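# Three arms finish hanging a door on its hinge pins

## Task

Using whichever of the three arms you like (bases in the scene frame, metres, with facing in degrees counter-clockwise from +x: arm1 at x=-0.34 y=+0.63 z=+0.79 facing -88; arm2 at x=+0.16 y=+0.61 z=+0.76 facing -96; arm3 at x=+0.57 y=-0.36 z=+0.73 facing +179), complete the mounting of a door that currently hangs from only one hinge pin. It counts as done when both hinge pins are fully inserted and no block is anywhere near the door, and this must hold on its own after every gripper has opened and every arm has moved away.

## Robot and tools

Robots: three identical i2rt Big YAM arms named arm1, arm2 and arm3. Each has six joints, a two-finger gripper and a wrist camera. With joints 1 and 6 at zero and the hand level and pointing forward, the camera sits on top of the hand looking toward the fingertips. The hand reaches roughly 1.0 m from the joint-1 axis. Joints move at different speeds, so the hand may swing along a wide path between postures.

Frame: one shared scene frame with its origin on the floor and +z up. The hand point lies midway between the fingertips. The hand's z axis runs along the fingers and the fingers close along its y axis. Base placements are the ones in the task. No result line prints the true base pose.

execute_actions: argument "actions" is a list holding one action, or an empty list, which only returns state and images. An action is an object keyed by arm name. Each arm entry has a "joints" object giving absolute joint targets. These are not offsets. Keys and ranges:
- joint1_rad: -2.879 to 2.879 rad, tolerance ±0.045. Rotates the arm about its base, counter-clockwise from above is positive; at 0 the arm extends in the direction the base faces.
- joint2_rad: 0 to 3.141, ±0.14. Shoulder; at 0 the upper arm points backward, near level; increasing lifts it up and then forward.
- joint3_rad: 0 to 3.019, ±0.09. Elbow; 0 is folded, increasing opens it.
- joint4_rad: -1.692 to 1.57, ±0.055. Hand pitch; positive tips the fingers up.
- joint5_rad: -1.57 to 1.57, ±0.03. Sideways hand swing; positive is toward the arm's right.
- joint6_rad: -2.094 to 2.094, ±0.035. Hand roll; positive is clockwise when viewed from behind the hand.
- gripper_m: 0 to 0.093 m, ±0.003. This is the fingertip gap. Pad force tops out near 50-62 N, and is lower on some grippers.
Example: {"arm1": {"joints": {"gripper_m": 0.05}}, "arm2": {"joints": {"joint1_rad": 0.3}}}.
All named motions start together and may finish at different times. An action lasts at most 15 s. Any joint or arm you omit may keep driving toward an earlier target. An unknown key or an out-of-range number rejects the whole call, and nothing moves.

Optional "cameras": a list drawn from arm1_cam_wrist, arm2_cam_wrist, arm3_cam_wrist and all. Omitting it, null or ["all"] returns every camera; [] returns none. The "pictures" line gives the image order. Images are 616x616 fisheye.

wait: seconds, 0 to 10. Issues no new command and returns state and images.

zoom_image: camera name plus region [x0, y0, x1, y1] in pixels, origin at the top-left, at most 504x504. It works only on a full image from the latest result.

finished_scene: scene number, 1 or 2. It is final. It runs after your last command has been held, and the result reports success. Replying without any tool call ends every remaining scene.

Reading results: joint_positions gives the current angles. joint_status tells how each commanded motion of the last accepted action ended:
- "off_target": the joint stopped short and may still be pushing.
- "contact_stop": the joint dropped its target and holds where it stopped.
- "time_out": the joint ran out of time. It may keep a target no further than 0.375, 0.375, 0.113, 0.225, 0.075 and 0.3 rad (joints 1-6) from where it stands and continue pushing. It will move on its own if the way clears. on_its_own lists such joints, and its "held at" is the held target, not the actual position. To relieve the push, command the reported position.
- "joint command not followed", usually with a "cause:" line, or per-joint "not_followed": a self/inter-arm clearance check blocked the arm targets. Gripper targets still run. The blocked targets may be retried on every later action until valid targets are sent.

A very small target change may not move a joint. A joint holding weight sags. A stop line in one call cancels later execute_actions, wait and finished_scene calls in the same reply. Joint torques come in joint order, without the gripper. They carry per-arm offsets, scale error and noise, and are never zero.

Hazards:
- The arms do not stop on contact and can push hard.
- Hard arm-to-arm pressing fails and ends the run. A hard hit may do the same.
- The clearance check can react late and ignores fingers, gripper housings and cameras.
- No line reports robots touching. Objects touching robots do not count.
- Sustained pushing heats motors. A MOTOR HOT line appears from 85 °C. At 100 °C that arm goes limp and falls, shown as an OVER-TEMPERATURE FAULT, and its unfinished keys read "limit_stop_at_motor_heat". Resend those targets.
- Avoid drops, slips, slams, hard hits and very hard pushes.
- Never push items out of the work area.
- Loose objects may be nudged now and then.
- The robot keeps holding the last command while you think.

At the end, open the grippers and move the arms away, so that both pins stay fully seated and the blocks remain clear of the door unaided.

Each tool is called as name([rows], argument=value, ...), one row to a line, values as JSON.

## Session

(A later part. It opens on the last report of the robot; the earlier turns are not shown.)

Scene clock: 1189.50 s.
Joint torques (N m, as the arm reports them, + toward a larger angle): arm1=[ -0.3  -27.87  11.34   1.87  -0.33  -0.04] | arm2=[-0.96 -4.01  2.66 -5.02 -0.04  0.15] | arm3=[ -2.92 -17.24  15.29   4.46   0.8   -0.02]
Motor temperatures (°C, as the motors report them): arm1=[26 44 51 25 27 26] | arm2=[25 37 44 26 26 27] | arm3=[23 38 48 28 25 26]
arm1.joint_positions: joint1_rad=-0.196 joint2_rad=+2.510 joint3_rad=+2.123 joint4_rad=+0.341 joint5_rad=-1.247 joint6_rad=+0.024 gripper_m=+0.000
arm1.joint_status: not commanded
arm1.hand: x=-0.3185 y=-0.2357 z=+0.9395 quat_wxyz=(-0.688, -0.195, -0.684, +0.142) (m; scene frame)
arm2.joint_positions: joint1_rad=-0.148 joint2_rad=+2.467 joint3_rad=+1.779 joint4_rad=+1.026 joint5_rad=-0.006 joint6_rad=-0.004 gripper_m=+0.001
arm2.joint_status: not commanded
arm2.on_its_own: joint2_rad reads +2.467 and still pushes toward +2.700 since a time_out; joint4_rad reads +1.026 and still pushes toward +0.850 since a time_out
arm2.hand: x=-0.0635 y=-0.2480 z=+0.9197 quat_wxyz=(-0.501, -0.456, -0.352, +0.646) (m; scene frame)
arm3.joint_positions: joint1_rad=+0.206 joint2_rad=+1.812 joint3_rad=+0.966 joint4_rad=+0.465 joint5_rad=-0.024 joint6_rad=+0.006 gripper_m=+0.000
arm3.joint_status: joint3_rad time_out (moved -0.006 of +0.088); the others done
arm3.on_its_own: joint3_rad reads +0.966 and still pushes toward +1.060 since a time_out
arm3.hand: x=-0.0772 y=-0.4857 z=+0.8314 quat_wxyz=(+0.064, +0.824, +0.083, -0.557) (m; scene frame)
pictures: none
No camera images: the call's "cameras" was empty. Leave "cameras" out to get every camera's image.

execute_actions([
  {"arm3":{"joints":{"joint2_rad":1.70,"joint3_rad":0.90,"joint1_rad":0.26}},"arm2":{"joints":{"joint2_rad":2.42,"joint3_rad":1.78,"joint4_rad":1.0}}},
])

Scene clock: 1198.00 s.
Joint torques (N m, as the arm reports them, + toward a larger angle): arm1=[ -0.39 -27.8   11.39   1.86  -0.33  -0.03] | arm2=[ -0.9  -22.64   9.36   0.67  -0.03   0.16] | arm3=[  0.45 -11.46   7.58   2.22   0.02  -0.03]
Motor temperatures (°C, as the motors report them): arm1=[26 44 51 25 27 26] | arm2=[25 37 43 26 26 27] | arm3=[23 38 52 28 26 26]
arm1.joint_positions: joint1_rad=-0.196 joint2_rad=+2.510 joint3_rad=+2.123 joint4_rad=+0.341 joint5_rad=-1.247 joint6_rad=+0.024 gripper_m=+0.000
arm1.joint_status: not commanded
arm1.hand: x=-0.3185 y=-0.2357 z=+0.9395 quat_wxyz=(-0.688, -0.195, -0.684, +0.142) (m; scene frame)
arm2.joint_positions: joint1_rad=-0.148 joint2_rad=+2.433 joint3_rad=+1.780 joint4_rad=+1.020 joint5_rad=-0.006 joint6_rad=-0.004 gripper_m=+0.001
arm2.joint_status: all done
arm2.hand: x=-0.0636 y=-0.2473 z=+0.9479 quat_wxyz=(-0.506, -0.447, -0.345, +0.653) (m; scene frame)
arm3.joint_positions: joint1_rad=+0.254 joint2_rad=+1.690 joint3_rad=+0.901 joint4_rad=+0.527 joint5_rad=-0.003 joint6_rad=+0.006 gripper_m=+0.000
arm3.joint_status: all done
arm3.hand: x=-0.0530 y=-0.5085 z=+0.8902 quat_wxyz=(+0.075, +0.788, +0.093, -0.604) (m; scene frame)
pictures: arm1_cam_wrist, arm2_cam_wrist, arm3_cam_wrist
Images, in order (width x height): arm1_cam_wrist 616x616, arm2_cam_wrist 616x616, arm3_cam_wrist 616x616.

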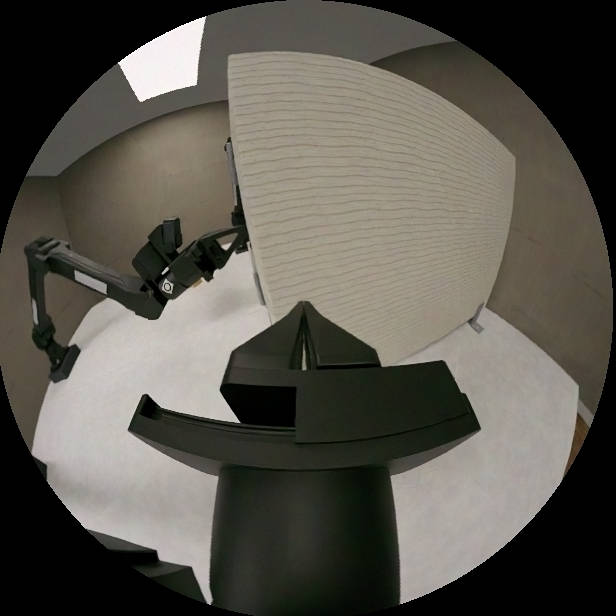

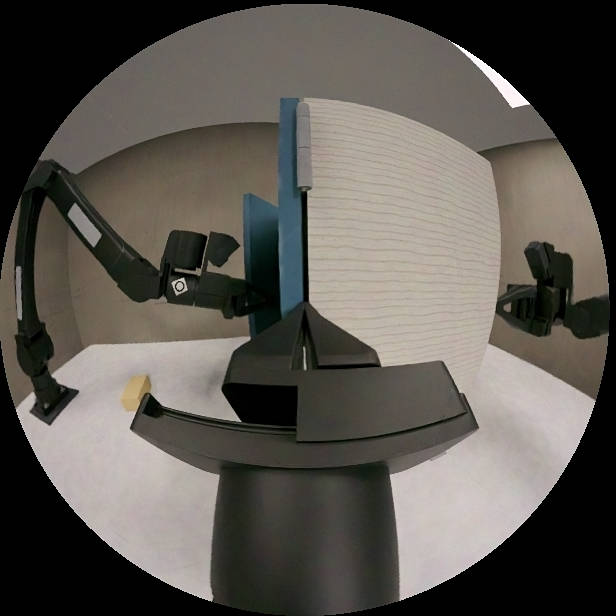

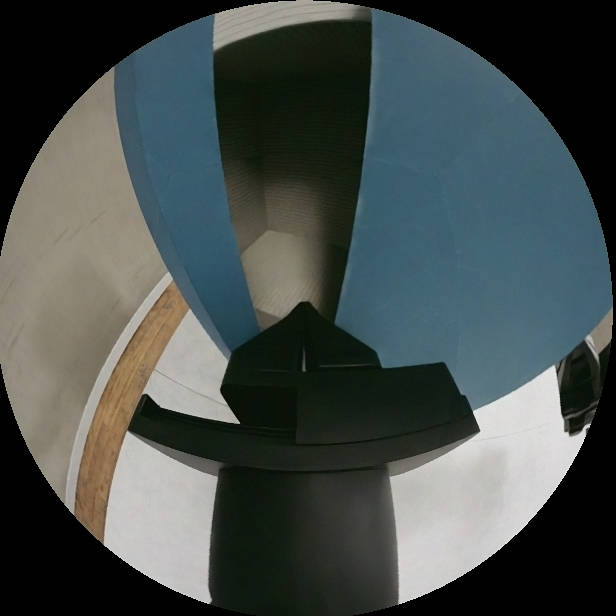

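execute_actions([
  {"arm3":{"joints":{"joint2_rad":1.66,"joint3_rad":0.722,"joint4_rad":0.95}},"arm2":{"joints":{"joint2_rad":2.2}}},
], cameras=[])

execute_actions([
  {"arm3":{"joints":{"joint1_rad":0.43,"joint5_rad":0.7,"joint2_rad":1.746,"joint4_rad":1.024}},"arm2":{"joints":{"joint2_rad":1.5,"joint3_rad":1.2,"joint1_rad":0.1}}},
], cameras=["arm3_cam_wrist"])

Scene clock: 1219.80 s.
Joint torques (N m, as the arm reports them, + toward a larger angle): arm1=[ -0.23 -27.95  11.37   1.84  -0.32  -0.02] | arm2=[ -0.78 -19.33  11.44   0.89  -0.05   0.18] | arm3=[  0.55 -12.31   6.95   2.61   0.02  -0.03]
Motor temperatures (°C, as the motors report them): arm1=[26 44 51 25 27 26] | arm2=[25 41 45 26 26 27] | arm3=[23 37 48 28 25 26]
arm1.joint_positions: joint1_rad=-0.196 joint2_rad=+2.510 joint3_rad=+2.123 joint4_rad=+0.341 joint5_rad=-1.247 joint6_rad=+0.024 gripper_m=+0.000
arm1.joint_status: not commanded
arm1.hand: x=-0.3185 y=-0.2357 z=+0.9395 quat_wxyz=(-0.688, -0.195, -0.684, +0.142) (m; scene frame)
arm2.joint_positions: joint1_rad=-0.148 joint2_rad=+2.181 joint3_rad=+1.765 joint4_rad=+1.012 joint5_rad=-0.006 joint6_rad=-0.004 gripper_m=+0.001
arm2.joint_status: all done
arm2.hand: x=-0.0551 y=-0.2083 z=+1.1516 quat_wxyz=(-0.541, -0.369, -0.285, +0.700) (m; scene frame)
arm3.joint_positions: joint1_rad=+0.254 joint2_rad=+1.678 joint3_rad=+0.717 joint4_rad=+0.928 joint5_rad=-0.003 joint6_rad=+0.006 gripper_m=+0.000
arm3.joint_status: all done
arm3.hand: x=-0.0080 y=-0.4976 z=+0.9056 quat_wxyz=(+0.085, +0.713, +0.084, -0.690) (m; scene frame)
pictures: none
No camera images: the call's "cameras" was empty. Leave "cameras" out to get every camera's image.

Scene clock: 1221.40 s.
Joint torques (N m, as the arm reports them, + toward a larger angle): arm1=[ -0.37 -28.07  11.37   1.86  -0.33  -0.04] | arm2=[ -0.09 -10.96  10.64   0.67   0.11   0.12] | arm3=[ 0.41 -9.98  6.86  2.17  0.05  0.  ]
Motor temperatures (°C, as the motors report them): arm1=[26 45 51 25 27 26] | arm2=[25 41 45 26 26 27] | arm3=[23 36 48 28 25 26]
arm1.joint_positions: joint1_rad=-0.196 joint2_rad=+2.510 joint3_rad=+2.123 joint4_rad=+0.341 joint5_rad=-1.247 joint6_rad=+0.024 gripper_m=+0.000
arm1.joint_status: not commanded
arm1.hand: x=-0.3185 y=-0.2357 z=+0.9395 quat_wxyz=(-0.688, -0.195, -0.684, +0.142) (m; scene frame)
arm2.joint_positions: joint1_rad=+0.093 joint2_rad=+1.489 joint3_rad=+1.201 joint4_rad=+1.010 joint5_rad=-0.010 joint6_rad=-0.004 gripper_m=+0.001
arm2.joint_status: all done
arm2.hand: x=+0.1505 y=+0.0031 z=+1.3336 quat_wxyz=(-0.641, -0.290, -0.289, +0.649) (m; scene frame)
arm3.joint_positions: joint1_rad=+0.428 joint2_rad=+1.730 joint3_rad=+0.713 joint4_rad=+1.009 joint5_rad=+0.696 joint6_rad=+0.005 gripper_m=+0.000
arm3.joint_status: all done
arm3.hand: x=+0.0163 y=-0.4787 z=+0.8935 quat_wxyz=(-0.100, +0.702, -0.100, -0.698) (m; scene frame)
pictures: arm3_cam_wrist
Images, in order (width x height): arm3_cam_wrist 616x616.

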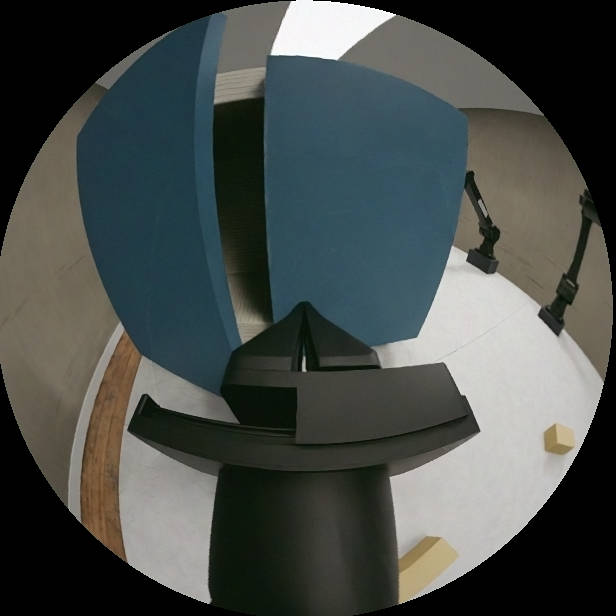

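execute_actions([
  {"arm3":{"joints":{"joint1_rad":0.46,"joint5_rad":0.63,"joint2_rad":1.85,"joint3_rad":0.90,"joint4_rad":0.95}}},
], cameras=[])

execute_actions([
  {"arm3":{"joints":{"joint1_rad":0.40,"joint2_rad":1.95,"joint3_rad":1.09,"joint4_rad":0.87}}},
], cameras=["arm3_cam_wrist"])

Scene clock: 1233.20 s.
Joint torques (N m, as the arm reports them, + toward a larger angle): arm1=[ -0.48 -27.9   11.44   1.86  -0.33  -0.04] | arm2=[ -0.1  -11.14  10.49   0.66   0.11   0.16] | arm3=[  1.4  -12.16  11.44   1.43  -0.86  -0.02]
Motor temperatures (°C, as the motors report them): arm1=[26 45 51 25 27 26] | arm2=[25 39 46 25 26 27] | arm3=[23 36 47 28 25 26]
arm1.joint_positions: joint1_rad=-0.196 joint2_rad=+2.510 joint3_rad=+2.123 joint4_rad=+0.341 joint5_rad=-1.247 joint6_rad=+0.024 gripper_m=+0.000
arm1.joint_status: not commanded
arm1.hand: x=-0.3185 y=-0.2357 z=+0.9395 quat_wxyz=(-0.688, -0.195, -0.684, +0.142) (m; scene frame)
arm2.joint_positions: joint1_rad=+0.093 joint2_rad=+1.489 joint3_rad=+1.201 joint4_rad=+1.010 joint5_rad=-0.010 joint6_rad=-0.004 gripper_m=+0.001
arm2.joint_status: not commanded
arm2.hand: x=+0.1505 y=+0.0031 z=+1.3336 quat_wxyz=(-0.641, -0.290, -0.289, +0.649) (m; scene frame)
arm3.joint_positions: joint1_rad=+0.444 joint2_rad=+1.848 joint3_rad=+0.838 joint4_rad=+0.957 joint5_rad=+0.650 joint6_rad=+0.005 gripper_m=+0.000
arm3.joint_status: all done
arm3.hand: x=-0.0237 y=-0.5133 z=+0.8680 quat_wxyz=(-0.086, +0.718, -0.070, -0.687) (m; scene frame)
pictures: none
No camera images: the call's "cameras" was empty. Leave "cameras" out to get every camera's image.

Scene clock: 1235.23 s.
Joint torques (N m, as the arm reports them, + toward a larger angle): arm1=[ -0.32 -27.88  11.36   1.88  -0.33  -0.03] | arm2=[  0.16 -10.86  10.63   0.73   0.16   0.16] | arm3=[  1.37 -12.37  15.04   1.36  -1.37  -0.01]
Motor temperatures (°C, as the motors report them): arm1=[26 45 51 25 27 26] | arm2=[25 39 46 25 26 27] | arm3=[23 36 49 28 26 26]
arm1.joint_positions: joint1_rad=-0.196 joint2_rad=+2.510 joint3_rad=+2.123 joint4_rad=+0.341 joint5_rad=-1.247 joint6_rad=+0.024 gripper_m=+0.000
arm1.joint_status: not commanded
arm1.hand: x=-0.3185 y=-0.2357 z=+0.9395 quat_wxyz=(-0.688, -0.195, -0.684, +0.142) (m; scene frame)
arm2.joint_positions: joint1_rad=+0.093 joint2_rad=+1.489 joint3_rad=+1.201 joint4_rad=+1.010 joint5_rad=-0.010 joint6_rad=-0.004 gripper_m=+0.001
arm2.joint_status: not commanded
arm2.hand: x=+0.1505 y=+0.0031 z=+1.3336 quat_wxyz=(-0.641, -0.290, -0.289, +0.649) (m; scene frame)
arm3.joint_positions: joint1_rad=+0.380 joint2_rad=+1.930 joint3_rad=+0.991 joint4_rad=+0.878 joint5_rad=+0.663 joint6_rad=+0.006 gripper_m=+0.000
arm3.joint_status: joint3_rad time_out (moved +0.152 of +0.252); the others done
arm3.on_its_own: joint3_rad reads +0.991 and still pushes toward +1.090 since a time_out
arm3.hand: x=-0.0783 y=-0.4908 z=+0.8667 quat_wxyz=(-0.114, +0.717, -0.097, -0.681) (m; scene frame)
pictures: arm3_cam_wrist
Images, in order (width x height): arm3_cam_wrist 616x616.

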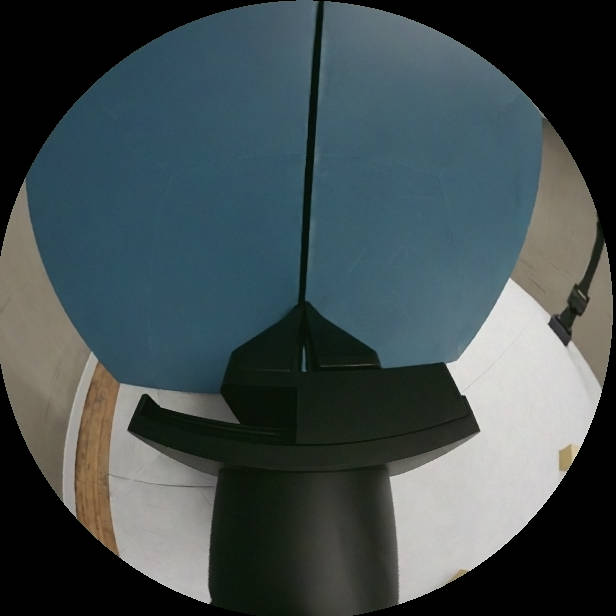

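execute_actions([
  {"arm3":{"joints":{"joint1_rad":0.40,"joint2_rad":1.80,"joint3_rad":0.80,"joint4_rad":0.8}}},
], cameras=[])

execute_actions([
  {"arm3":{"joints":{"joint1_rad":0.178,"joint5_rad":-0.009,"joint2_rad":1.90,"joint3_rad":0.86,"joint4_rad":0.55}}},
], cameras=["arm3_cam_wrist"])

Scene clock: 1254.77 s.
Joint torques (N m, as the arm reports them, + toward a larger angle): arm1=[ -0.28 -27.81  11.39   1.86  -0.33  -0.04] | arm2=[  0.24 -11.4   10.62   0.8    0.12   0.16] | arm3=[  0.98 -11.25   6.61   1.39  -0.2   -0.02]
Motor temperatures (°C, as the motors report them): arm1=[26 45 52 25 27 26] | arm2=[25 38 46 25 26 27] | arm3=[23 37 56 27 28 26]
arm1.joint_positions: joint1_rad=-0.196 joint2_rad=+2.510 joint3_rad=+2.123 joint4_rad=+0.341 joint5_rad=-1.247 joint6_rad=+0.024 gripper_m=+0.000
arm1.joint_status: not commanded
arm1.hand: x=-0.3185 y=-0.2357 z=+0.9395 quat_wxyz=(-0.688, -0.195, -0.684, +0.142) (m; scene frame)
arm2.joint_positions: joint1_rad=+0.093 joint2_rad=+1.489 joint3_rad=+1.201 joint4_rad=+1.010 joint5_rad=-0.010 joint6_rad=-0.004 gripper_m=+0.001
arm2.joint_status: not commanded
arm2.hand: x=+0.1505 y=+0.0031 z=+1.3336 quat_wxyz=(-0.641, -0.290, -0.289, +0.649) (m; scene frame)
arm3.joint_positions: joint1_rad=+0.388 joint2_rad=+1.800 joint3_rad=+0.797 joint4_rad=+0.807 joint5_rad=+0.633 joint6_rad=+0.006 gripper_m=+0.000
arm3.joint_status: all done
arm3.hand: x=-0.0151 y=-0.4761 z=+0.8473 quat_wxyz=(-0.123, +0.758, -0.061, -0.638) (m; scene frame)
pictures: none
No camera images: the call's "cameras" was empty. Leave "cameras" out to get every camera's image.

Scene clock: 1256.00 s.
Joint torques (N m, as the arm reports them, + toward a larger angle): arm1=[ -0.35 -27.93  11.39   1.87  -0.33  -0.04] | arm2=[  0.   -10.77  10.63   0.83   0.13   0.16] | arm3=[  1.19 -12.57   7.93   1.34  -0.27  -0.01]
Motor temperatures (°C, as the motors report them): arm1=[26 45 52 25 27 26] | arm2=[25 38 46 25 26 27] | arm3=[23 37 56 27 27 26]
arm1.joint_positions: joint1_rad=-0.196 joint2_rad=+2.510 joint3_rad=+2.123 joint4_rad=+0.341 joint5_rad=-1.247 joint6_rad=+0.024 gripper_m=+0.000
arm1.joint_status: not commanded
arm1.hand: x=-0.3185 y=-0.2357 z=+0.9395 quat_wxyz=(-0.688, -0.195, -0.684, +0.142) (m; scene frame)
arm2.joint_positions: joint1_rad=+0.093 joint2_rad=+1.489 joint3_rad=+1.201 joint4_rad=+1.010 joint5_rad=-0.010 joint6_rad=-0.004 gripper_m=+0.001
arm2.joint_status: not commanded
arm2.hand: x=+0.1505 y=+0.0031 z=+1.3336 quat_wxyz=(-0.641, -0.290, -0.289, +0.649) (m; scene frame)
arm3.joint_positions: joint1_rad=+0.167 joint2_rad=+1.899 joint3_rad=+0.835 joint4_rad=+0.560 joint5_rad=-0.005 joint6_rad=+0.006 gripper_m=+0.000
arm3.joint_status: all done
arm3.hand: x=-0.0318 y=-0.4495 z=+0.7409 quat_wxyz=(+0.042, +0.859, +0.064, -0.507) (m; scene frame)
pictures: arm3_cam_wrist
Images, in order (width x height): arm3_cam_wrist 616x616.

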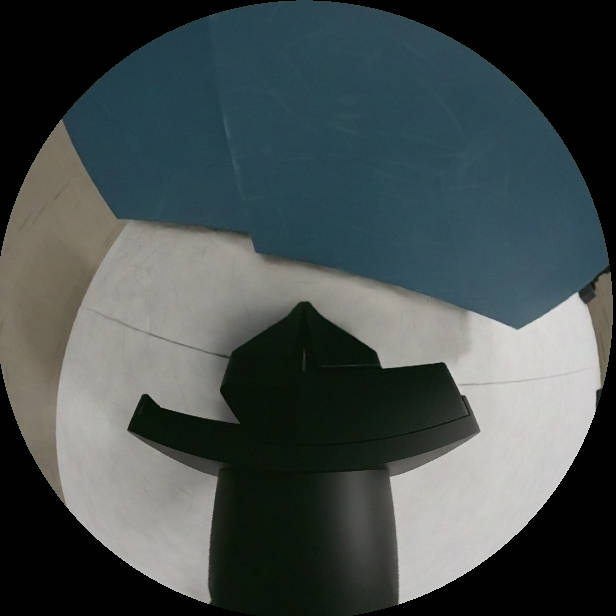

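execute_actions([
  {"arm3":{"joints":{"joint2_rad":2.0,"joint3_rad":1.0,"joint4_rad":0.52}}},
], cameras=[])

execute_actions([
  {"arm3":{"joints":{"joint2_rad":1.90}}},
], cameras=["arm3_cam_wrist"])

Scene clock: 1260.97 s.
Joint torques (N m, as the arm reports them, + toward a larger angle): arm1=[ -0.3  -27.96  11.41   1.83  -0.32  -0.03] | arm2=[  0.04 -11.44  10.57   0.72   0.11   0.16] | arm3=[  1.05 -12.81   8.78   1.35  -0.22  -0.01]
Motor temperatures (°C, as the motors report them): arm1=[26 45 52 25 27 26] | arm2=[25 38 46 25 26 27] | arm3=[23 37 54 27 27 26]
arm1.joint_positions: joint1_rad=-0.196 joint2_rad=+2.510 joint3_rad=+2.123 joint4_rad=+0.341 joint5_rad=-1.247 joint6_rad=+0.024 gripper_m=+0.000
arm1.joint_status: not commanded
arm1.hand: x=-0.3185 y=-0.2357 z=+0.9395 quat_wxyz=(-0.688, -0.195, -0.684, +0.142) (m; scene frame)
arm2.joint_positions: joint1_rad=+0.093 joint2_rad=+1.489 joint3_rad=+1.201 joint4_rad=+1.010 joint5_rad=-0.010 joint6_rad=-0.004 gripper_m=+0.001
arm2.joint_status: not commanded
arm2.hand: x=+0.1505 y=+0.0031 z=+1.3336 quat_wxyz=(-0.641, -0.290, -0.289, +0.649) (m; scene frame)
arm3.joint_positions: joint1_rad=+0.168 joint2_rad=+1.985 joint3_rad=+0.968 joint4_rad=+0.529 joint5_rad=-0.007 joint6_rad=+0.006 gripper_m=+0.000
arm3.joint_status: all done
arm3.hand: x=-0.0767 y=-0.4568 z=+0.7357 quat_wxyz=(+0.043, +0.855, +0.064, -0.513) (m; scene frame)
pictures: none
No camera images: the call's "cameras" was empty. Leave "cameras" out to get every camera's image.

Scene clock: 1261.67 s.
Joint torques (N m, as the arm reports them, + toward a larger angle): arm1=[ -0.32 -27.82  11.39   1.87  -0.34  -0.04] | arm2=[  0.35 -10.99  10.52   0.75   0.11   0.13] | arm3=[  0.79 -18.37   9.15   2.42  -0.13  -0.01]
Motor temperatures (°C, as the motors report them): arm1=[26 45 52 25 27 26] | arm2=[25 38 46 25 26 27] | arm3=[23 37 54 27 27 26]
arm1.joint_positions: joint1_rad=-0.196 joint2_rad=+2.510 joint3_rad=+2.123 joint4_rad=+0.341 joint5_rad=-1.247 joint6_rad=+0.024 gripper_m=+0.000
arm1.joint_status: not commanded
arm1.hand: x=-0.3185 y=-0.2357 z=+0.9395 quat_wxyz=(-0.688, -0.195, -0.684, +0.142) (m; scene frame)
arm2.joint_positions: joint1_rad=+0.093 joint2_rad=+1.489 joint3_rad=+1.201 joint4_rad=+1.010 joint5_rad=-0.010 joint6_rad=-0.004 gripper_m=+0.001
arm2.joint_status: not commanded
arm2.hand: x=+0.1505 y=+0.0031 z=+1.3336 quat_wxyz=(-0.641, -0.290, -0.289, +0.649) (m; scene frame)
arm3.joint_positions: joint1_rad=+0.170 joint2_rad=+1.958 joint3_rad=+0.967 joint4_rad=+0.504 joint5_rad=-0.010 joint6_rad=+0.006 gripper_m=+0.000
arm3.joint_status: all done
arm3.hand: x=-0.0766 y=-0.4589 z=+0.7476 quat_wxyz=(+0.045, +0.854, +0.066, -0.514) (m; scene frame)
pictures: arm3_cam_wrist
Images, in order (width x height): arm3_cam_wrist 616x616.

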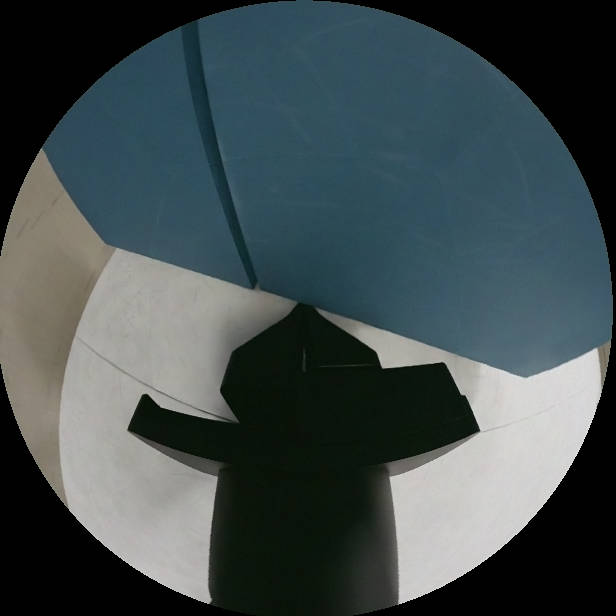

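execute_actions([
  {"arm3":{"joints":{"joint2_rad":1.82,"joint3_rad":0.86}}},
], cameras=["arm3_cam_wrist"])

Scene clock: 1267.37 s.
Joint torques (N m, as the arm reports them, + toward a larger angle): arm1=[ -0.33 -28.02  11.33   1.85  -0.33  -0.04] | arm2=[  0.4  -10.79  10.52   0.73   0.12   0.16] | arm3=[  0.94 -12.13   6.31   2.31  -0.1   -0.03]
Motor temperatures (°C, as the motors report them): arm1=[26 45 52 25 27 26] | arm2=[25 38 46 25 26 27] | arm3=[23 38 52 27 26 26]
arm1.joint_positions: joint1_rad=-0.196 joint2_rad=+2.510 joint3_rad=+2.123 joint4_rad=+0.341 joint5_rad=-1.247 joint6_rad=+0.024 gripper_m=+0.000
arm1.joint_status: not commanded
arm1.hand: x=-0.3185 y=-0.2357 z=+0.9395 quat_wxyz=(-0.688, -0.195, -0.684, +0.142) (m; scene frame)
arm2.joint_positions: joint1_rad=+0.093 joint2_rad=+1.489 joint3_rad=+1.201 joint4_rad=+1.010 joint5_rad=-0.010 joint6_rad=-0.004 gripper_m=+0.001
arm2.joint_status: not commanded
arm2.hand: x=+0.1505 y=+0.0031 z=+1.3336 quat_wxyz=(-0.641, -0.290, -0.289, +0.649) (m; scene frame)
arm3.joint_positions: joint1_rad=+0.170 joint2_rad=+1.817 joint3_rad=+0.863 joint4_rad=+0.505 joint5_rad=-0.010 joint6_rad=+0.006 gripper_m=+0.000
arm3.joint_status: all done
arm3.hand: x=-0.0449 y=-0.4542 z=+0.7892 quat_wxyz=(+0.046, +0.844, +0.066, -0.530) (m; scene frame)
pictures: arm3_cam_wrist
Images, in order (width x height): arm3_cam_wrist 616x616.

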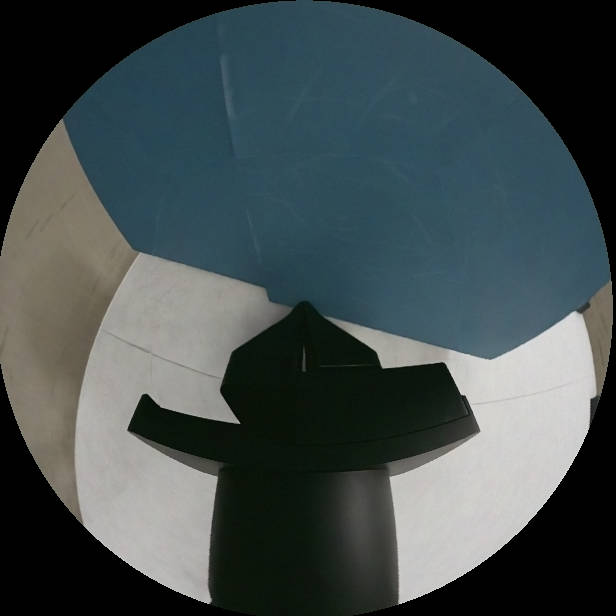

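execute_actions([
  {"arm3":{"joints":{"joint2_rad":1.70,"joint3_rad":0.72,"joint4_rad":0.9}}},
], cameras=[])

execute_actions([
  {"arm3":{"joints":{"joint1_rad":0.46,"joint5_rad":0.63,"joint2_rad":1.80,"joint3_rad":0.82,"joint4_rad":0.98}}},
], cameras=[])

execute_actions([
  {"arm3":{"joints":{"joint1_rad":0.44,"joint2_rad":1.95,"joint3_rad":1.08,"joint4_rad":0.87}}},
], cameras=["arm3_cam_wrist"])

Scene clock: 1278.53 s.
Joint torques (N m, as the arm reports them, + toward a larger angle): arm1=[ -0.41 -27.98  11.37   1.89  -0.31  -0.03] | arm2=[  0.5  -11.41  10.49   0.77   0.13   0.15] | arm3=[  0.91 -11.54   6.5    2.53  -0.1   -0.02]
Motor temperatures (°C, as the motors report them): arm1=[26 45 52 25 27 26] | arm2=[25 37 46 25 26 27] | arm3=[23 37 50 27 26 26]
arm1.joint_positions: joint1_rad=-0.196 joint2_rad=+2.510 joint3_rad=+2.123 joint4_rad=+0.341 joint5_rad=-1.247 joint6_rad=+0.024 gripper_m=+0.000
arm1.joint_status: not commanded
arm1.hand: x=-0.3185 y=-0.2357 z=+0.9395 quat_wxyz=(-0.688, -0.195, -0.684, +0.142) (m; scene frame)
arm2.joint_positions: joint1_rad=+0.093 joint2_rad=+1.489 joint3_rad=+1.201 joint4_rad=+1.010 joint5_rad=-0.010 joint6_rad=-0.004 gripper_m=+0.001
arm2.joint_status: not commanded
arm2.hand: x=+0.1505 y=+0.0031 z=+1.3336 quat_wxyz=(-0.641, -0.290, -0.289, +0.649) (m; scene frame)
arm3.joint_positions: joint1_rad=+0.170 joint2_rad=+1.711 joint3_rad=+0.720 joint4_rad=+0.878 joint5_rad=-0.010 joint6_rad=+0.006 gripper_m=+0.000
arm3.joint_status: all done
arm3.hand: x=-0.0184 y=-0.4502 z=+0.8752 quat_wxyz=(+0.057, +0.744, +0.059, -0.664) (m; scene frame)
pictures: none
No camera images: the call's "cameras" was empty. Leave "cameras" out to get every camera's image.

Scene clock: 1279.77 s.
Joint torques (N m, as the arm reports them, + toward a larger angle): arm1=[ -0.17 -27.73  11.4    1.84  -0.34  -0.04] | arm2=[  0.31 -11.32  10.61   0.7    0.11   0.14] | arm3=[ -0.92 -11.23   8.78   2.44   0.03  -0.03]
Motor temperatures (°C, as the motors report them): arm1=[26 45 52 25 27 26] | arm2=[25 37 46 25 26 27] | arm3=[23 37 50 27 26 26]
arm1.joint_positions: joint1_rad=-0.196 joint2_rad=+2.510 joint3_rad=+2.123 joint4_rad=+0.341 joint5_rad=-1.247 joint6_rad=+0.024 gripper_m=+0.000
arm1.joint_status: not commanded
arm1.hand: x=-0.3185 y=-0.2357 z=+0.9395 quat_wxyz=(-0.688, -0.195, -0.684, +0.142) (m; scene frame)
arm2.joint_positions: joint1_rad=+0.093 joint2_rad=+1.489 joint3_rad=+1.201 joint4_rad=+1.010 joint5_rad=-0.010 joint6_rad=-0.004 gripper_m=+0.001
arm2.joint_status: not commanded
arm2.hand: x=+0.1505 y=+0.0031 z=+1.3336 quat_wxyz=(-0.641, -0.290, -0.289, +0.649) (m; scene frame)
arm3.joint_positions: joint1_rad=+0.472 joint2_rad=+1.792 joint3_rad=+0.790 joint4_rad=+0.960 joint5_rad=+0.626 joint6_rad=+0.005 gripper_m=+0.000
arm3.joint_status: all done
arm3.hand: x=-0.0045 y=-0.5265 z=+0.8810 quat_wxyz=(-0.066, +0.717, -0.054, -0.692) (m; scene frame)
pictures: none
No camera images: the call's "cameras" was empty. Leave "cameras" out to get every camera's image.

Scene clock: 1280.80 s.
Joint torques (N m, as the arm reports them, + toward a larger angle): arm1=[ -0.46 -27.97  11.41   1.87  -0.33  -0.04] | arm2=[  0.24 -11.1   10.56   0.66   0.13   0.16] | arm3=[ -0.63 -14.36   9.64   1.44  -0.06  -0.02]
Motor temperatures (°C, as the motors report them): arm1=[26 45 52 25 27 26] | arm2=[25 37 46 25 26 27] | arm3=[23 37 50 27 26 26]
arm1.joint_positions: joint1_rad=-0.196 joint2_rad=+2.510 joint3_rad=+2.123 joint4_rad=+0.341 joint5_rad=-1.247 joint6_rad=+0.024 gripper_m=+0.000
arm1.joint_status: not commanded
arm1.hand: x=-0.3185 y=-0.2357 z=+0.9395 quat_wxyz=(-0.688, -0.195, -0.684, +0.142) (m; scene frame)
arm2.joint_positions: joint1_rad=+0.093 joint2_rad=+1.489 joint3_rad=+1.201 joint4_rad=+1.010 joint5_rad=-0.010 joint6_rad=-0.004 gripper_m=+0.001
arm2.joint_status: not commanded
arm2.hand: x=+0.1505 y=+0.0031 z=+1.3336 quat_wxyz=(-0.641, -0.290, -0.289, +0.649) (m; scene frame)
arm3.joint_positions: joint1_rad=+0.450 joint2_rad=+1.953 joint3_rad=+1.047 joint4_rad=+0.877 joint5_rad=+0.628 joint6_rad=+0.005 gripper_m=+0.000
arm3.joint_status: all done
arm3.hand: x=-0.0850 y=-0.5494 z=+0.8762 quat_wxyz=(-0.072, +0.712, -0.065, -0.695) (m; scene frame)
pictures: arm3_cam_wrist
Images, in order (width x height): arm3_cam_wrist 616x616.

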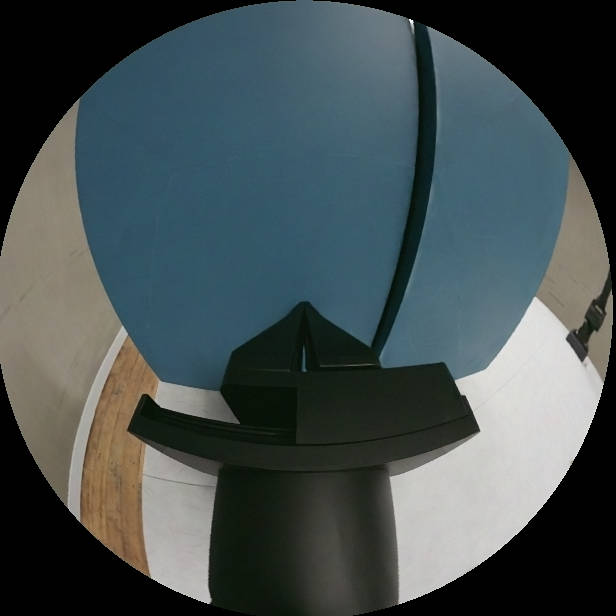

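execute_actions([
  {"arm3":{"joints":{"joint1_rad":0.38,"joint2_rad":2.03,"joint3_rad":1.22,"joint4_rad":0.85}}},
], cameras=["arm3_cam_wrist"])

Scene clock: 1285.53 s.
Joint torques (N m, as the arm reports them, + toward a larger angle): arm1=[ -0.31 -28.02  11.42   1.91  -0.32  -0.05] | arm2=[  0.29 -11.14  10.58   0.67   0.11   0.16] | arm3=[-5.68 -9.85 16.48  1.08 -1.47 -0.01]
Motor temperatures (°C, as the motors report them): arm1=[26 45 52 25 27 26] | arm2=[25 37 46 25 26 27] | arm3=[23 37 52 27 26 26]
arm1.joint_positions: joint1_rad=-0.196 joint2_rad=+2.510 joint3_rad=+2.123 joint4_rad=+0.341 joint5_rad=-1.247 joint6_rad=+0.024 gripper_m=+0.000
arm1.joint_status: not commanded
arm1.hand: x=-0.3185 y=-0.2357 z=+0.9395 quat_wxyz=(-0.688, -0.195, -0.684, +0.142) (m; scene frame)
arm2.joint_positions: joint1_rad=+0.093 joint2_rad=+1.489 joint3_rad=+1.201 joint4_rad=+1.010 joint5_rad=-0.010 joint6_rad=-0.004 gripper_m=+0.001
arm2.joint_status: not commanded
arm2.hand: x=+0.1505 y=+0.0031 z=+1.3336 quat_wxyz=(-0.641, -0.290, -0.289, +0.649) (m; scene frame)
arm3.joint_positions: joint1_rad=+0.452 joint2_rad=+1.964 joint3_rad=+1.068 joint4_rad=+0.868 joint5_rad=+0.665 joint6_rad=+0.005 gripper_m=+0.000
arm3.joint_status: joint1_rad time_out (moved +0.002 of -0.070); joint3_rad time_out (moved +0.021 of +0.173); the others done
arm3.on_its_own: joint1_rad reads +0.452 and still pushes toward +0.380 since a time_out; joint3_rad reads +1.068 and still pushes toward +1.180 since a time_out
arm3.hand: x=-0.0891 y=-0.5474 z=+0.8762 quat_wxyz=(-0.084, +0.711, -0.077, -0.694) (m; scene frame)
pictures: arm3_cam_wrist
Images, in order (width x height): arm3_cam_wrist 616x616.

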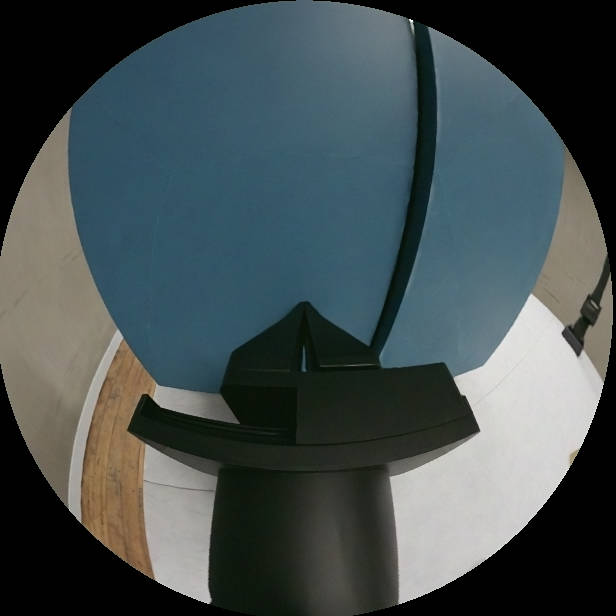

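execute_actions([
  {"arm3":{"joints":{"joint1_rad":0.452,"joint2_rad":1.95,"joint3_rad":1.04,"joint5_rad":0.66}}},
], cameras=[])

execute_actions([
  {"arm3":{"joints":{"joint1_rad":0.40,"joint5_rad":0.85}}},
], cameras=["arm3_cam_wrist"])

Scene clock: 1292.43 s.
Joint torques (N m, as the arm reports them, + toward a larger angle): arm1=[ -0.35 -27.91  11.38   1.81  -0.33  -0.04] | arm2=[  0.18 -11.16  10.65   0.69   0.13   0.17] | arm3=[ -0.18 -15.55   6.43   1.27  -0.26  -0.01]
Motor temperatures (°C, as the motors report them): arm1=[26 45 52 25 27 26] | arm2=[25 37 46 25 26 27] | arm3=[23 37 56 27 27 26]
arm1.joint_positions: joint1_rad=-0.196 joint2_rad=+2.510 joint3_rad=+2.123 joint4_rad=+0.341 joint5_rad=-1.247 joint6_rad=+0.024 gripper_m=+0.000
arm1.joint_status: not commanded
arm1.hand: x=-0.3185 y=-0.2357 z=+0.9395 quat_wxyz=(-0.688, -0.195, -0.684, +0.142) (m; scene frame)
arm2.joint_positions: joint1_rad=+0.093 joint2_rad=+1.489 joint3_rad=+1.201 joint4_rad=+1.010 joint5_rad=-0.010 joint6_rad=-0.004 gripper_m=+0.001
arm2.joint_status: not commanded
arm2.hand: x=+0.1505 y=+0.0031 z=+1.3336 quat_wxyz=(-0.641, -0.290, -0.289, +0.649) (m; scene frame)
arm3.joint_positions: joint1_rad=+0.459 joint2_rad=+1.962 joint3_rad=+1.042 joint4_rad=+0.859 joint5_rad=+0.663 joint6_rad=+0.005 gripper_m=+0.000
arm3.joint_status: all done
arm3.hand: x=-0.0805 y=-0.5484 z=+0.8643 quat_wxyz=(-0.088, +0.721, -0.068, -0.684) (m; scene frame)
pictures: none
No camera images: the call's "cameras" was empty. Leave "cameras" out to get every camera's image.

Scene clock: 1293.23 s.
Joint torques (N m, as the arm reports them, + toward a larger angle): arm1=[ -0.36 -27.81  11.36   1.83  -0.32  -0.03] | arm2=[ -0.17 -11.45  10.53   0.71   0.12   0.15] | arm3=[ -1.54 -15.74   6.8    1.23   0.19  -0.01]
Motor temperatures (°C, as the motors report them): arm1=[26 45 52 25 27 26] | arm2=[25 37 46 25 26 27] | arm3=[23 37 55 27 27 26]
arm1.joint_positions: joint1_rad=-0.196 joint2_rad=+2.510 joint3_rad=+2.123 joint4_rad=+0.341 joint5_rad=-1.247 joint6_rad=+0.024 gripper_m=+0.000
arm1.joint_status: not commanded
arm1.hand: x=-0.3185 y=-0.2357 z=+0.9395 quat_wxyz=(-0.688, -0.195, -0.684, +0.142) (m; scene frame)
arm2.joint_positions: joint1_rad=+0.093 joint2_rad=+1.489 joint3_rad=+1.201 joint4_rad=+1.010 joint5_rad=-0.010 joint6_rad=-0.004 gripper_m=+0.001
arm2.joint_status: not commanded
arm2.hand: x=+0.1505 y=+0.0031 z=+1.3336 quat_wxyz=(-0.641, -0.290, -0.289, +0.649) (m; scene frame)
arm3.joint_positions: joint1_rad=+0.420 joint2_rad=+1.962 joint3_rad=+1.037 joint4_rad=+0.858 joint5_rad=+0.843 joint6_rad=+0.005 gripper_m=+0.000
arm3.joint_status: all done
arm3.hand: x=-0.0756 y=-0.4937 z=+0.8635 quat_wxyz=(-0.166, +0.709, -0.141, -0.671) (m; scene frame)
pictures: arm3_cam_wrist
Images, in order (width x height): arm3_cam_wrist 616x616.

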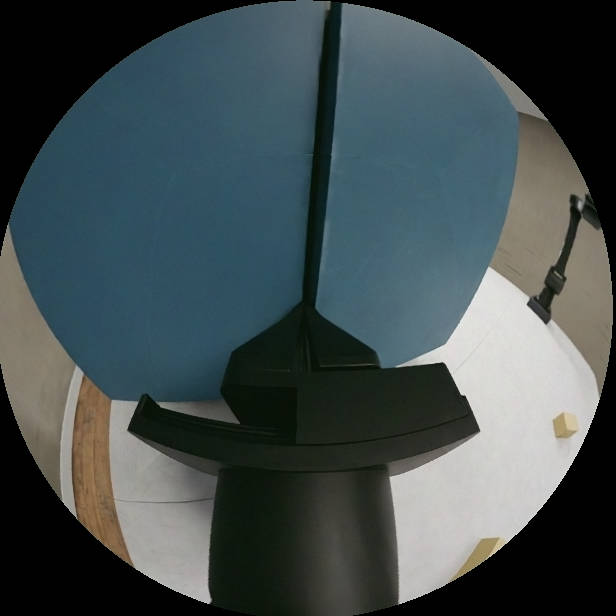

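execute_actions([
  {"arm3":{"joints":{"joint3_rad":1.09,"joint1_rad":0.41}}},
], cameras=[])

execute_actions([
  {"arm3":{"joints":{"joint1_rad":0.345,"joint5_rad":0.9}}},
], cameras=["arm3_cam_wrist"])

Scene clock: 1298.43 s.
Joint torques (N m, as the arm reports them, + toward a larger angle): arm1=[ -0.39 -27.87  11.44   1.87  -0.33  -0.04] | arm2=[  0.18 -10.88  10.56   0.75   0.13   0.17] | arm3=[ -0.77 -15.56  11.05   1.35   0.17  -0.02]
Motor temperatures (°C, as the motors report them): arm1=[26 45 52 25 27 26] | arm2=[25 37 46 25 26 27] | arm3=[23 37 53 27 27 26]
arm1.joint_positions: joint1_rad=-0.196 joint2_rad=+2.510 joint3_rad=+2.123 joint4_rad=+0.341 joint5_rad=-1.247 joint6_rad=+0.024 gripper_m=+0.000
arm1.joint_status: not commanded
arm1.hand: x=-0.3185 y=-0.2357 z=+0.9395 quat_wxyz=(-0.688, -0.195, -0.684, +0.142) (m; scene frame)
arm2.joint_positions: joint1_rad=+0.093 joint2_rad=+1.489 joint3_rad=+1.201 joint4_rad=+1.010 joint5_rad=-0.010 joint6_rad=-0.004 gripper_m=+0.001
arm2.joint_status: not commanded
arm2.hand: x=+0.1505 y=+0.0031 z=+1.3336 quat_wxyz=(-0.641, -0.290, -0.289, +0.649) (m; scene frame)
arm3.joint_positions: joint1_rad=+0.420 joint2_rad=+1.962 joint3_rad=+1.038 joint4_rad=+0.857 joint5_rad=+0.843 joint6_rad=+0.005 gripper_m=+0.000
arm3.joint_status: all done
arm3.hand: x=-0.0758 y=-0.4937 z=+0.8638 quat_wxyz=(-0.166, +0.708, -0.142, -0.671) (m; scene frame)
pictures: none
No camera images: the call's "cameras" was empty. Leave "cameras" out to get every camera's image.

Scene clock: 1300.17 s.
Joint torques (N m, as the arm reports them, + toward a larger angle): arm1=[ -0.31 -28.09  11.37   1.88  -0.31  -0.04] | arm2=[ -0.34 -11.18  10.68   0.73   0.1    0.16] | arm3=[ -5.48 -15.45  10.46   1.57   1.37   0.02]
Motor temperatures (°C, as the motors report them): arm1=[26 45 52 25 27 26] | arm2=[25 37 46 25 26 27] | arm3=[23 37 53 27 27 26]
arm1.joint_positions: joint1_rad=-0.196 joint2_rad=+2.510 joint3_rad=+2.123 joint4_rad=+0.341 joint5_rad=-1.247 joint6_rad=+0.024 gripper_m=+0.000
arm1.joint_status: not commanded
arm1.hand: x=-0.3185 y=-0.2357 z=+0.9395 quat_wxyz=(-0.688, -0.195, -0.684, +0.142) (m; scene frame)
arm2.joint_positions: joint1_rad=+0.093 joint2_rad=+1.489 joint3_rad=+1.201 joint4_rad=+1.010 joint5_rad=-0.010 joint6_rad=-0.004 gripper_m=+0.001
arm2.joint_status: not commanded
arm2.hand: x=+0.1505 y=+0.0031 z=+1.3336 quat_wxyz=(-0.641, -0.290, -0.289, +0.649) (m; scene frame)
arm3.joint_positions: joint1_rad=+0.420 joint2_rad=+1.962 joint3_rad=+1.044 joint4_rad=+0.853 joint5_rad=+0.862 joint6_rad=+0.005 gripper_m=+0.000
arm3.joint_status: joint1_rad time_out (moved +0.000 of -0.075); joint5_rad time_out (moved +0.018 of +0.057)
arm3.on_its_own: joint1_rad reads +0.420 and still pushes toward +0.345 since a time_out; joint5_rad reads +0.862 and still pushes toward +0.900 since a time_out
arm3.hand: x=-0.0759 y=-0.4915 z=+0.8655 quat_wxyz=(-0.173, +0.707, -0.148, -0.670) (m; scene frame)
pictures: arm3_cam_wrist
Images, in order (width x height): arm3_cam_wrist 616x616.

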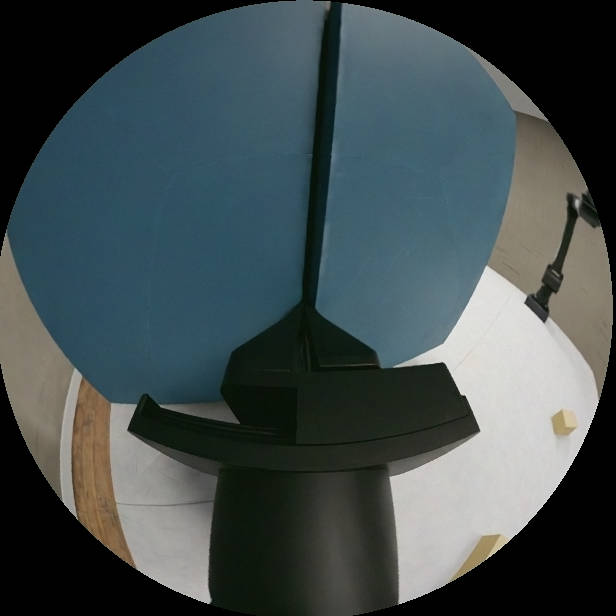

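Pressing on the edge with ~8 N. Now retract.

execute_actions([
  {"arm3":{"joints":{"joint2_rad":1.90,"joint3_rad":0.95}}},
], cameras=["arm3_cam_wrist"])

Scene clock: 1303.83 s.
Joint torques (N m, as the arm reports them, + toward a larger angle): arm1=[ -0.46 -28.12  11.38   1.85  -0.33  -0.03] | arm2=[  0.14 -10.91  10.59   0.83   0.13   0.17] | arm3=[ -6.71 -14.27   4.81   1.49   2.03  -0.02]
Motor temperatures (°C, as the motors report them): arm1=[26 45 52 25 27 26] | arm2=[25 37 46 25 26 27] | arm3=[23 38 53 27 28 26]
arm1.joint_positions: joint1_rad=-0.196 joint2_rad=+2.510 joint3_rad=+2.123 joint4_rad=+0.341 joint5_rad=-1.247 joint6_rad=+0.024 gripper_m=+0.000
arm1.joint_status: not commanded
arm1.hand: x=-0.3185 y=-0.2357 z=+0.9395 quat_wxyz=(-0.688, -0.195, -0.684, +0.142) (m; scene frame)
arm2.joint_positions: joint1_rad=+0.093 joint2_rad=+1.489 joint3_rad=+1.201 joint4_rad=+1.010 joint5_rad=-0.010 joint6_rad=-0.004 gripper_m=+0.001
arm2.joint_status: not commanded
arm2.hand: x=+0.1505 y=+0.0031 z=+1.3336 quat_wxyz=(-0.641, -0.290, -0.289, +0.649) (m; scene frame)
arm3.joint_positions: joint1_rad=+0.431 joint2_rad=+1.915 joint3_rad=+0.971 joint4_rad=+0.852 joint5_rad=+0.847 joint6_rad=+0.005 gripper_m=+0.000
arm3.joint_status: all done
arm3.on_its_own: joint1_rad reads +0.431 and still pushes toward +0.345 since a time_out; joint5_rad reads +0.847 and still pushes toward +0.900 since a time_out
arm3.hand: x=-0.0539 y=-0.4915 z=+0.8639 quat_wxyz=(-0.169, +0.716, -0.134, -0.664) (m; scene frame)
pictures: arm3_cam_wrist
Images, in order (width x height): arm3_cam_wrist 616x616.

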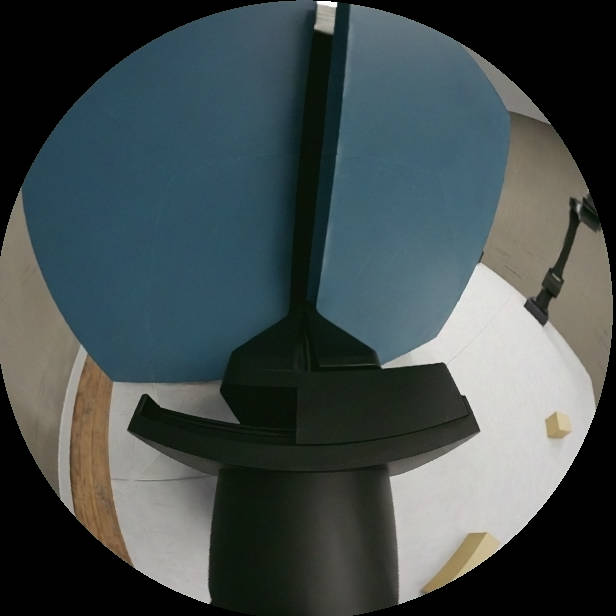

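Working. Continue.

execute_actions([
  {"arm3":{"joints":{"joint2_rad":1.84,"joint3_rad":0.84}}},
], cameras=["arm3_cam_wrist"])

Scene clock: 1312.03 s.
Joint torques (N m, as the arm reports them, + toward a larger angle): arm1=[ -0.35 -28.13  11.37   1.85  -0.32  -0.03] | arm2=[ -0.12 -11.36  10.59   0.67   0.15   0.18] | arm3=[ -7.8  -12.83   4.37   1.5    2.34  -0.02]
Motor temperatures (°C, as the motors report them): arm1=[26 45 52 25 27 26] | arm2=[25 37 46 25 26 27] | arm3=[23 38 50 27 31 26]
arm1.joint_positions: joint1_rad=-0.196 joint2_rad=+2.510 joint3_rad=+2.123 joint4_rad=+0.341 joint5_rad=-1.247 joint6_rad=+0.024 gripper_m=+0.000
arm1.joint_status: not commanded
arm1.hand: x=-0.3185 y=-0.2357 z=+0.9395 quat_wxyz=(-0.688, -0.195, -0.684, +0.142) (m; scene frame)
arm2.joint_positions: joint1_rad=+0.093 joint2_rad=+1.489 joint3_rad=+1.201 joint4_rad=+1.010 joint5_rad=-0.010 joint6_rad=-0.004 gripper_m=+0.001
arm2.joint_status: not commanded
arm2.hand: x=+0.1505 y=+0.0031 z=+1.3336 quat_wxyz=(-0.641, -0.290, -0.289, +0.649) (m; scene frame)
arm3.joint_positions: joint1_rad=+0.449 joint2_rad=+1.843 joint3_rad=+0.864 joint4_rad=+0.852 joint5_rad=+0.839 joint6_rad=+0.005 gripper_m=+0.000
arm3.joint_status: all done
arm3.on_its_own: joint1_rad reads +0.449 and still pushes toward +0.345 since a time_out; joint5_rad reads +0.839 and still pushes toward +0.900 since a time_out
arm3.hand: x=-0.0191 y=-0.4887 z=+0.8629 quat_wxyz=(-0.167, +0.727, -0.117, -0.656) (m; scene frame)
pictures: arm3_cam_wrist
Images, in order (width x height): arm3_cam_wrist 616x616.

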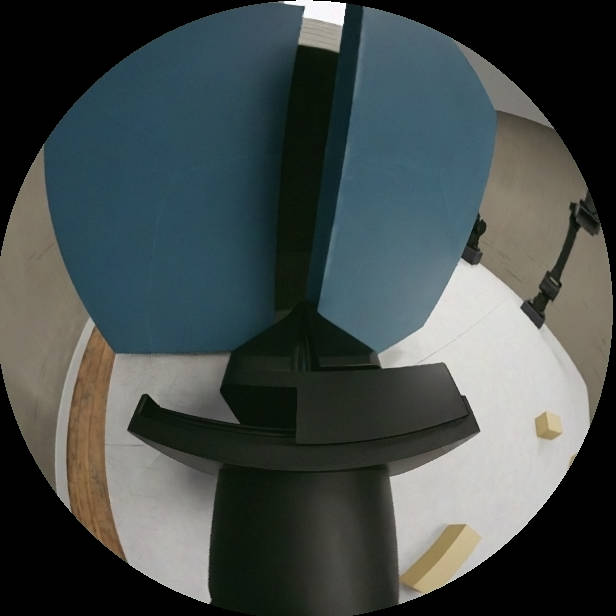

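execute_actions([
  {"arm3":{"joints":{"joint1_rad":0.48,"joint5_rad":0.82}}},
], cameras=[])

execute_actions([
  {"arm3":{"joints":{"joint2_rad":1.93,"joint3_rad":1.0,"joint1_rad":0.43,"joint5_rad":0.9}}},
], cameras=["arm3_cam_wrist"])

Scene clock: 1317.33 s.
Joint torques (N m, as the arm reports them, + toward a larger angle): arm1=[ -0.27 -27.9   11.38   1.87  -0.32  -0.03] | arm2=[ -0.05 -11.01  10.64   0.73   0.11   0.14] | arm3=[  1.45 -12.19   6.01   1.49   0.05   0.01]
Motor temperatures (°C, as the motors report them): arm1=[26 45 52 25 27 26] | arm2=[25 37 46 25 26 27] | arm3=[23 38 49 27 33 26]
arm1.joint_positions: joint1_rad=-0.196 joint2_rad=+2.510 joint3_rad=+2.123 joint4_rad=+0.341 joint5_rad=-1.247 joint6_rad=+0.024 gripper_m=+0.000
arm1.joint_status: not commanded
arm1.hand: x=-0.3185 y=-0.2357 z=+0.9395 quat_wxyz=(-0.688, -0.195, -0.684, +0.142) (m; scene frame)
arm2.joint_positions: joint1_rad=+0.093 joint2_rad=+1.489 joint3_rad=+1.201 joint4_rad=+1.010 joint5_rad=-0.010 joint6_rad=-0.004 gripper_m=+0.001
arm2.joint_status: not commanded
arm2.hand: x=+0.1505 y=+0.0031 z=+1.3336 quat_wxyz=(-0.641, -0.290, -0.289, +0.649) (m; scene frame)
arm3.joint_positions: joint1_rad=+0.468 joint2_rad=+1.843 joint3_rad=+0.843 joint4_rad=+0.852 joint5_rad=+0.817 joint6_rad=+0.005 gripper_m=+0.000
arm3.joint_status: all done
arm3.hand: x=-0.0112 y=-0.4999 z=+0.8539 quat_wxyz=(-0.157, +0.735, -0.099, -0.652) (m; scene frame)
pictures: none
No camera images: the call's "cameras" was empty. Leave "cameras" out to get every camera's image.

Scene clock: 1318.57 s.
Joint torques (N m, as the arm reports them, + toward a larger angle): arm1=[ -0.19 -27.79  11.36   1.81  -0.33  -0.04] | arm2=[  0.17 -11.53  10.65   0.78   0.1    0.18] | arm3=[ -0.35 -12.97   9.25   1.62  -0.02  -0.01]
Motor temperatures (°C, as the motors report them): arm1=[26 45 52 25 27 26] | arm2=[25 37 46 25 26 27] | arm3=[23 38 49 27 33 26]
arm1.joint_positions: joint1_rad=-0.196 joint2_rad=+2.510 joint3_rad=+2.123 joint4_rad=+0.341 joint5_rad=-1.247 joint6_rad=+0.024 gripper_m=+0.000
arm1.joint_status: not commanded
arm1.hand: x=-0.3185 y=-0.2357 z=+0.9395 quat_wxyz=(-0.688, -0.195, -0.684, +0.142) (m; scene frame)
arm2.joint_positions: joint1_rad=+0.093 joint2_rad=+1.489 joint3_rad=+1.201 joint4_rad=+1.010 joint5_rad=-0.010 joint6_rad=-0.004 gripper_m=+0.001
arm2.joint_status: not commanded
arm2.hand: x=+0.1505 y=+0.0031 z=+1.3336 quat_wxyz=(-0.641, -0.290, -0.289, +0.649) (m; scene frame)
arm3.joint_positions: joint1_rad=+0.439 joint2_rad=+1.927 joint3_rad=+0.967 joint4_rad=+0.852 joint5_rad=+0.898 joint6_rad=+0.005 gripper_m=+0.000
arm3.joint_status: all done
arm3.hand: x=-0.0479 y=-0.4877 z=+0.8562 quat_wxyz=(-0.188, +0.716, -0.145, -0.657) (m; scene frame)
pictures: arm3_cam_wrist
Images, in order (width x height): arm3_cam_wrist 616x616.

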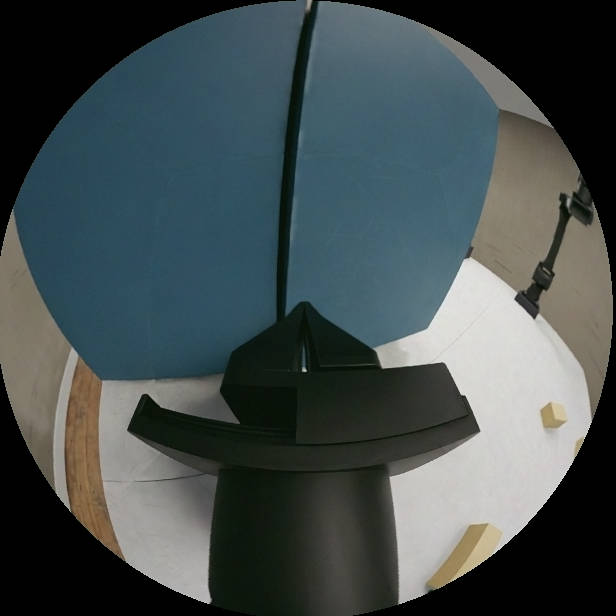

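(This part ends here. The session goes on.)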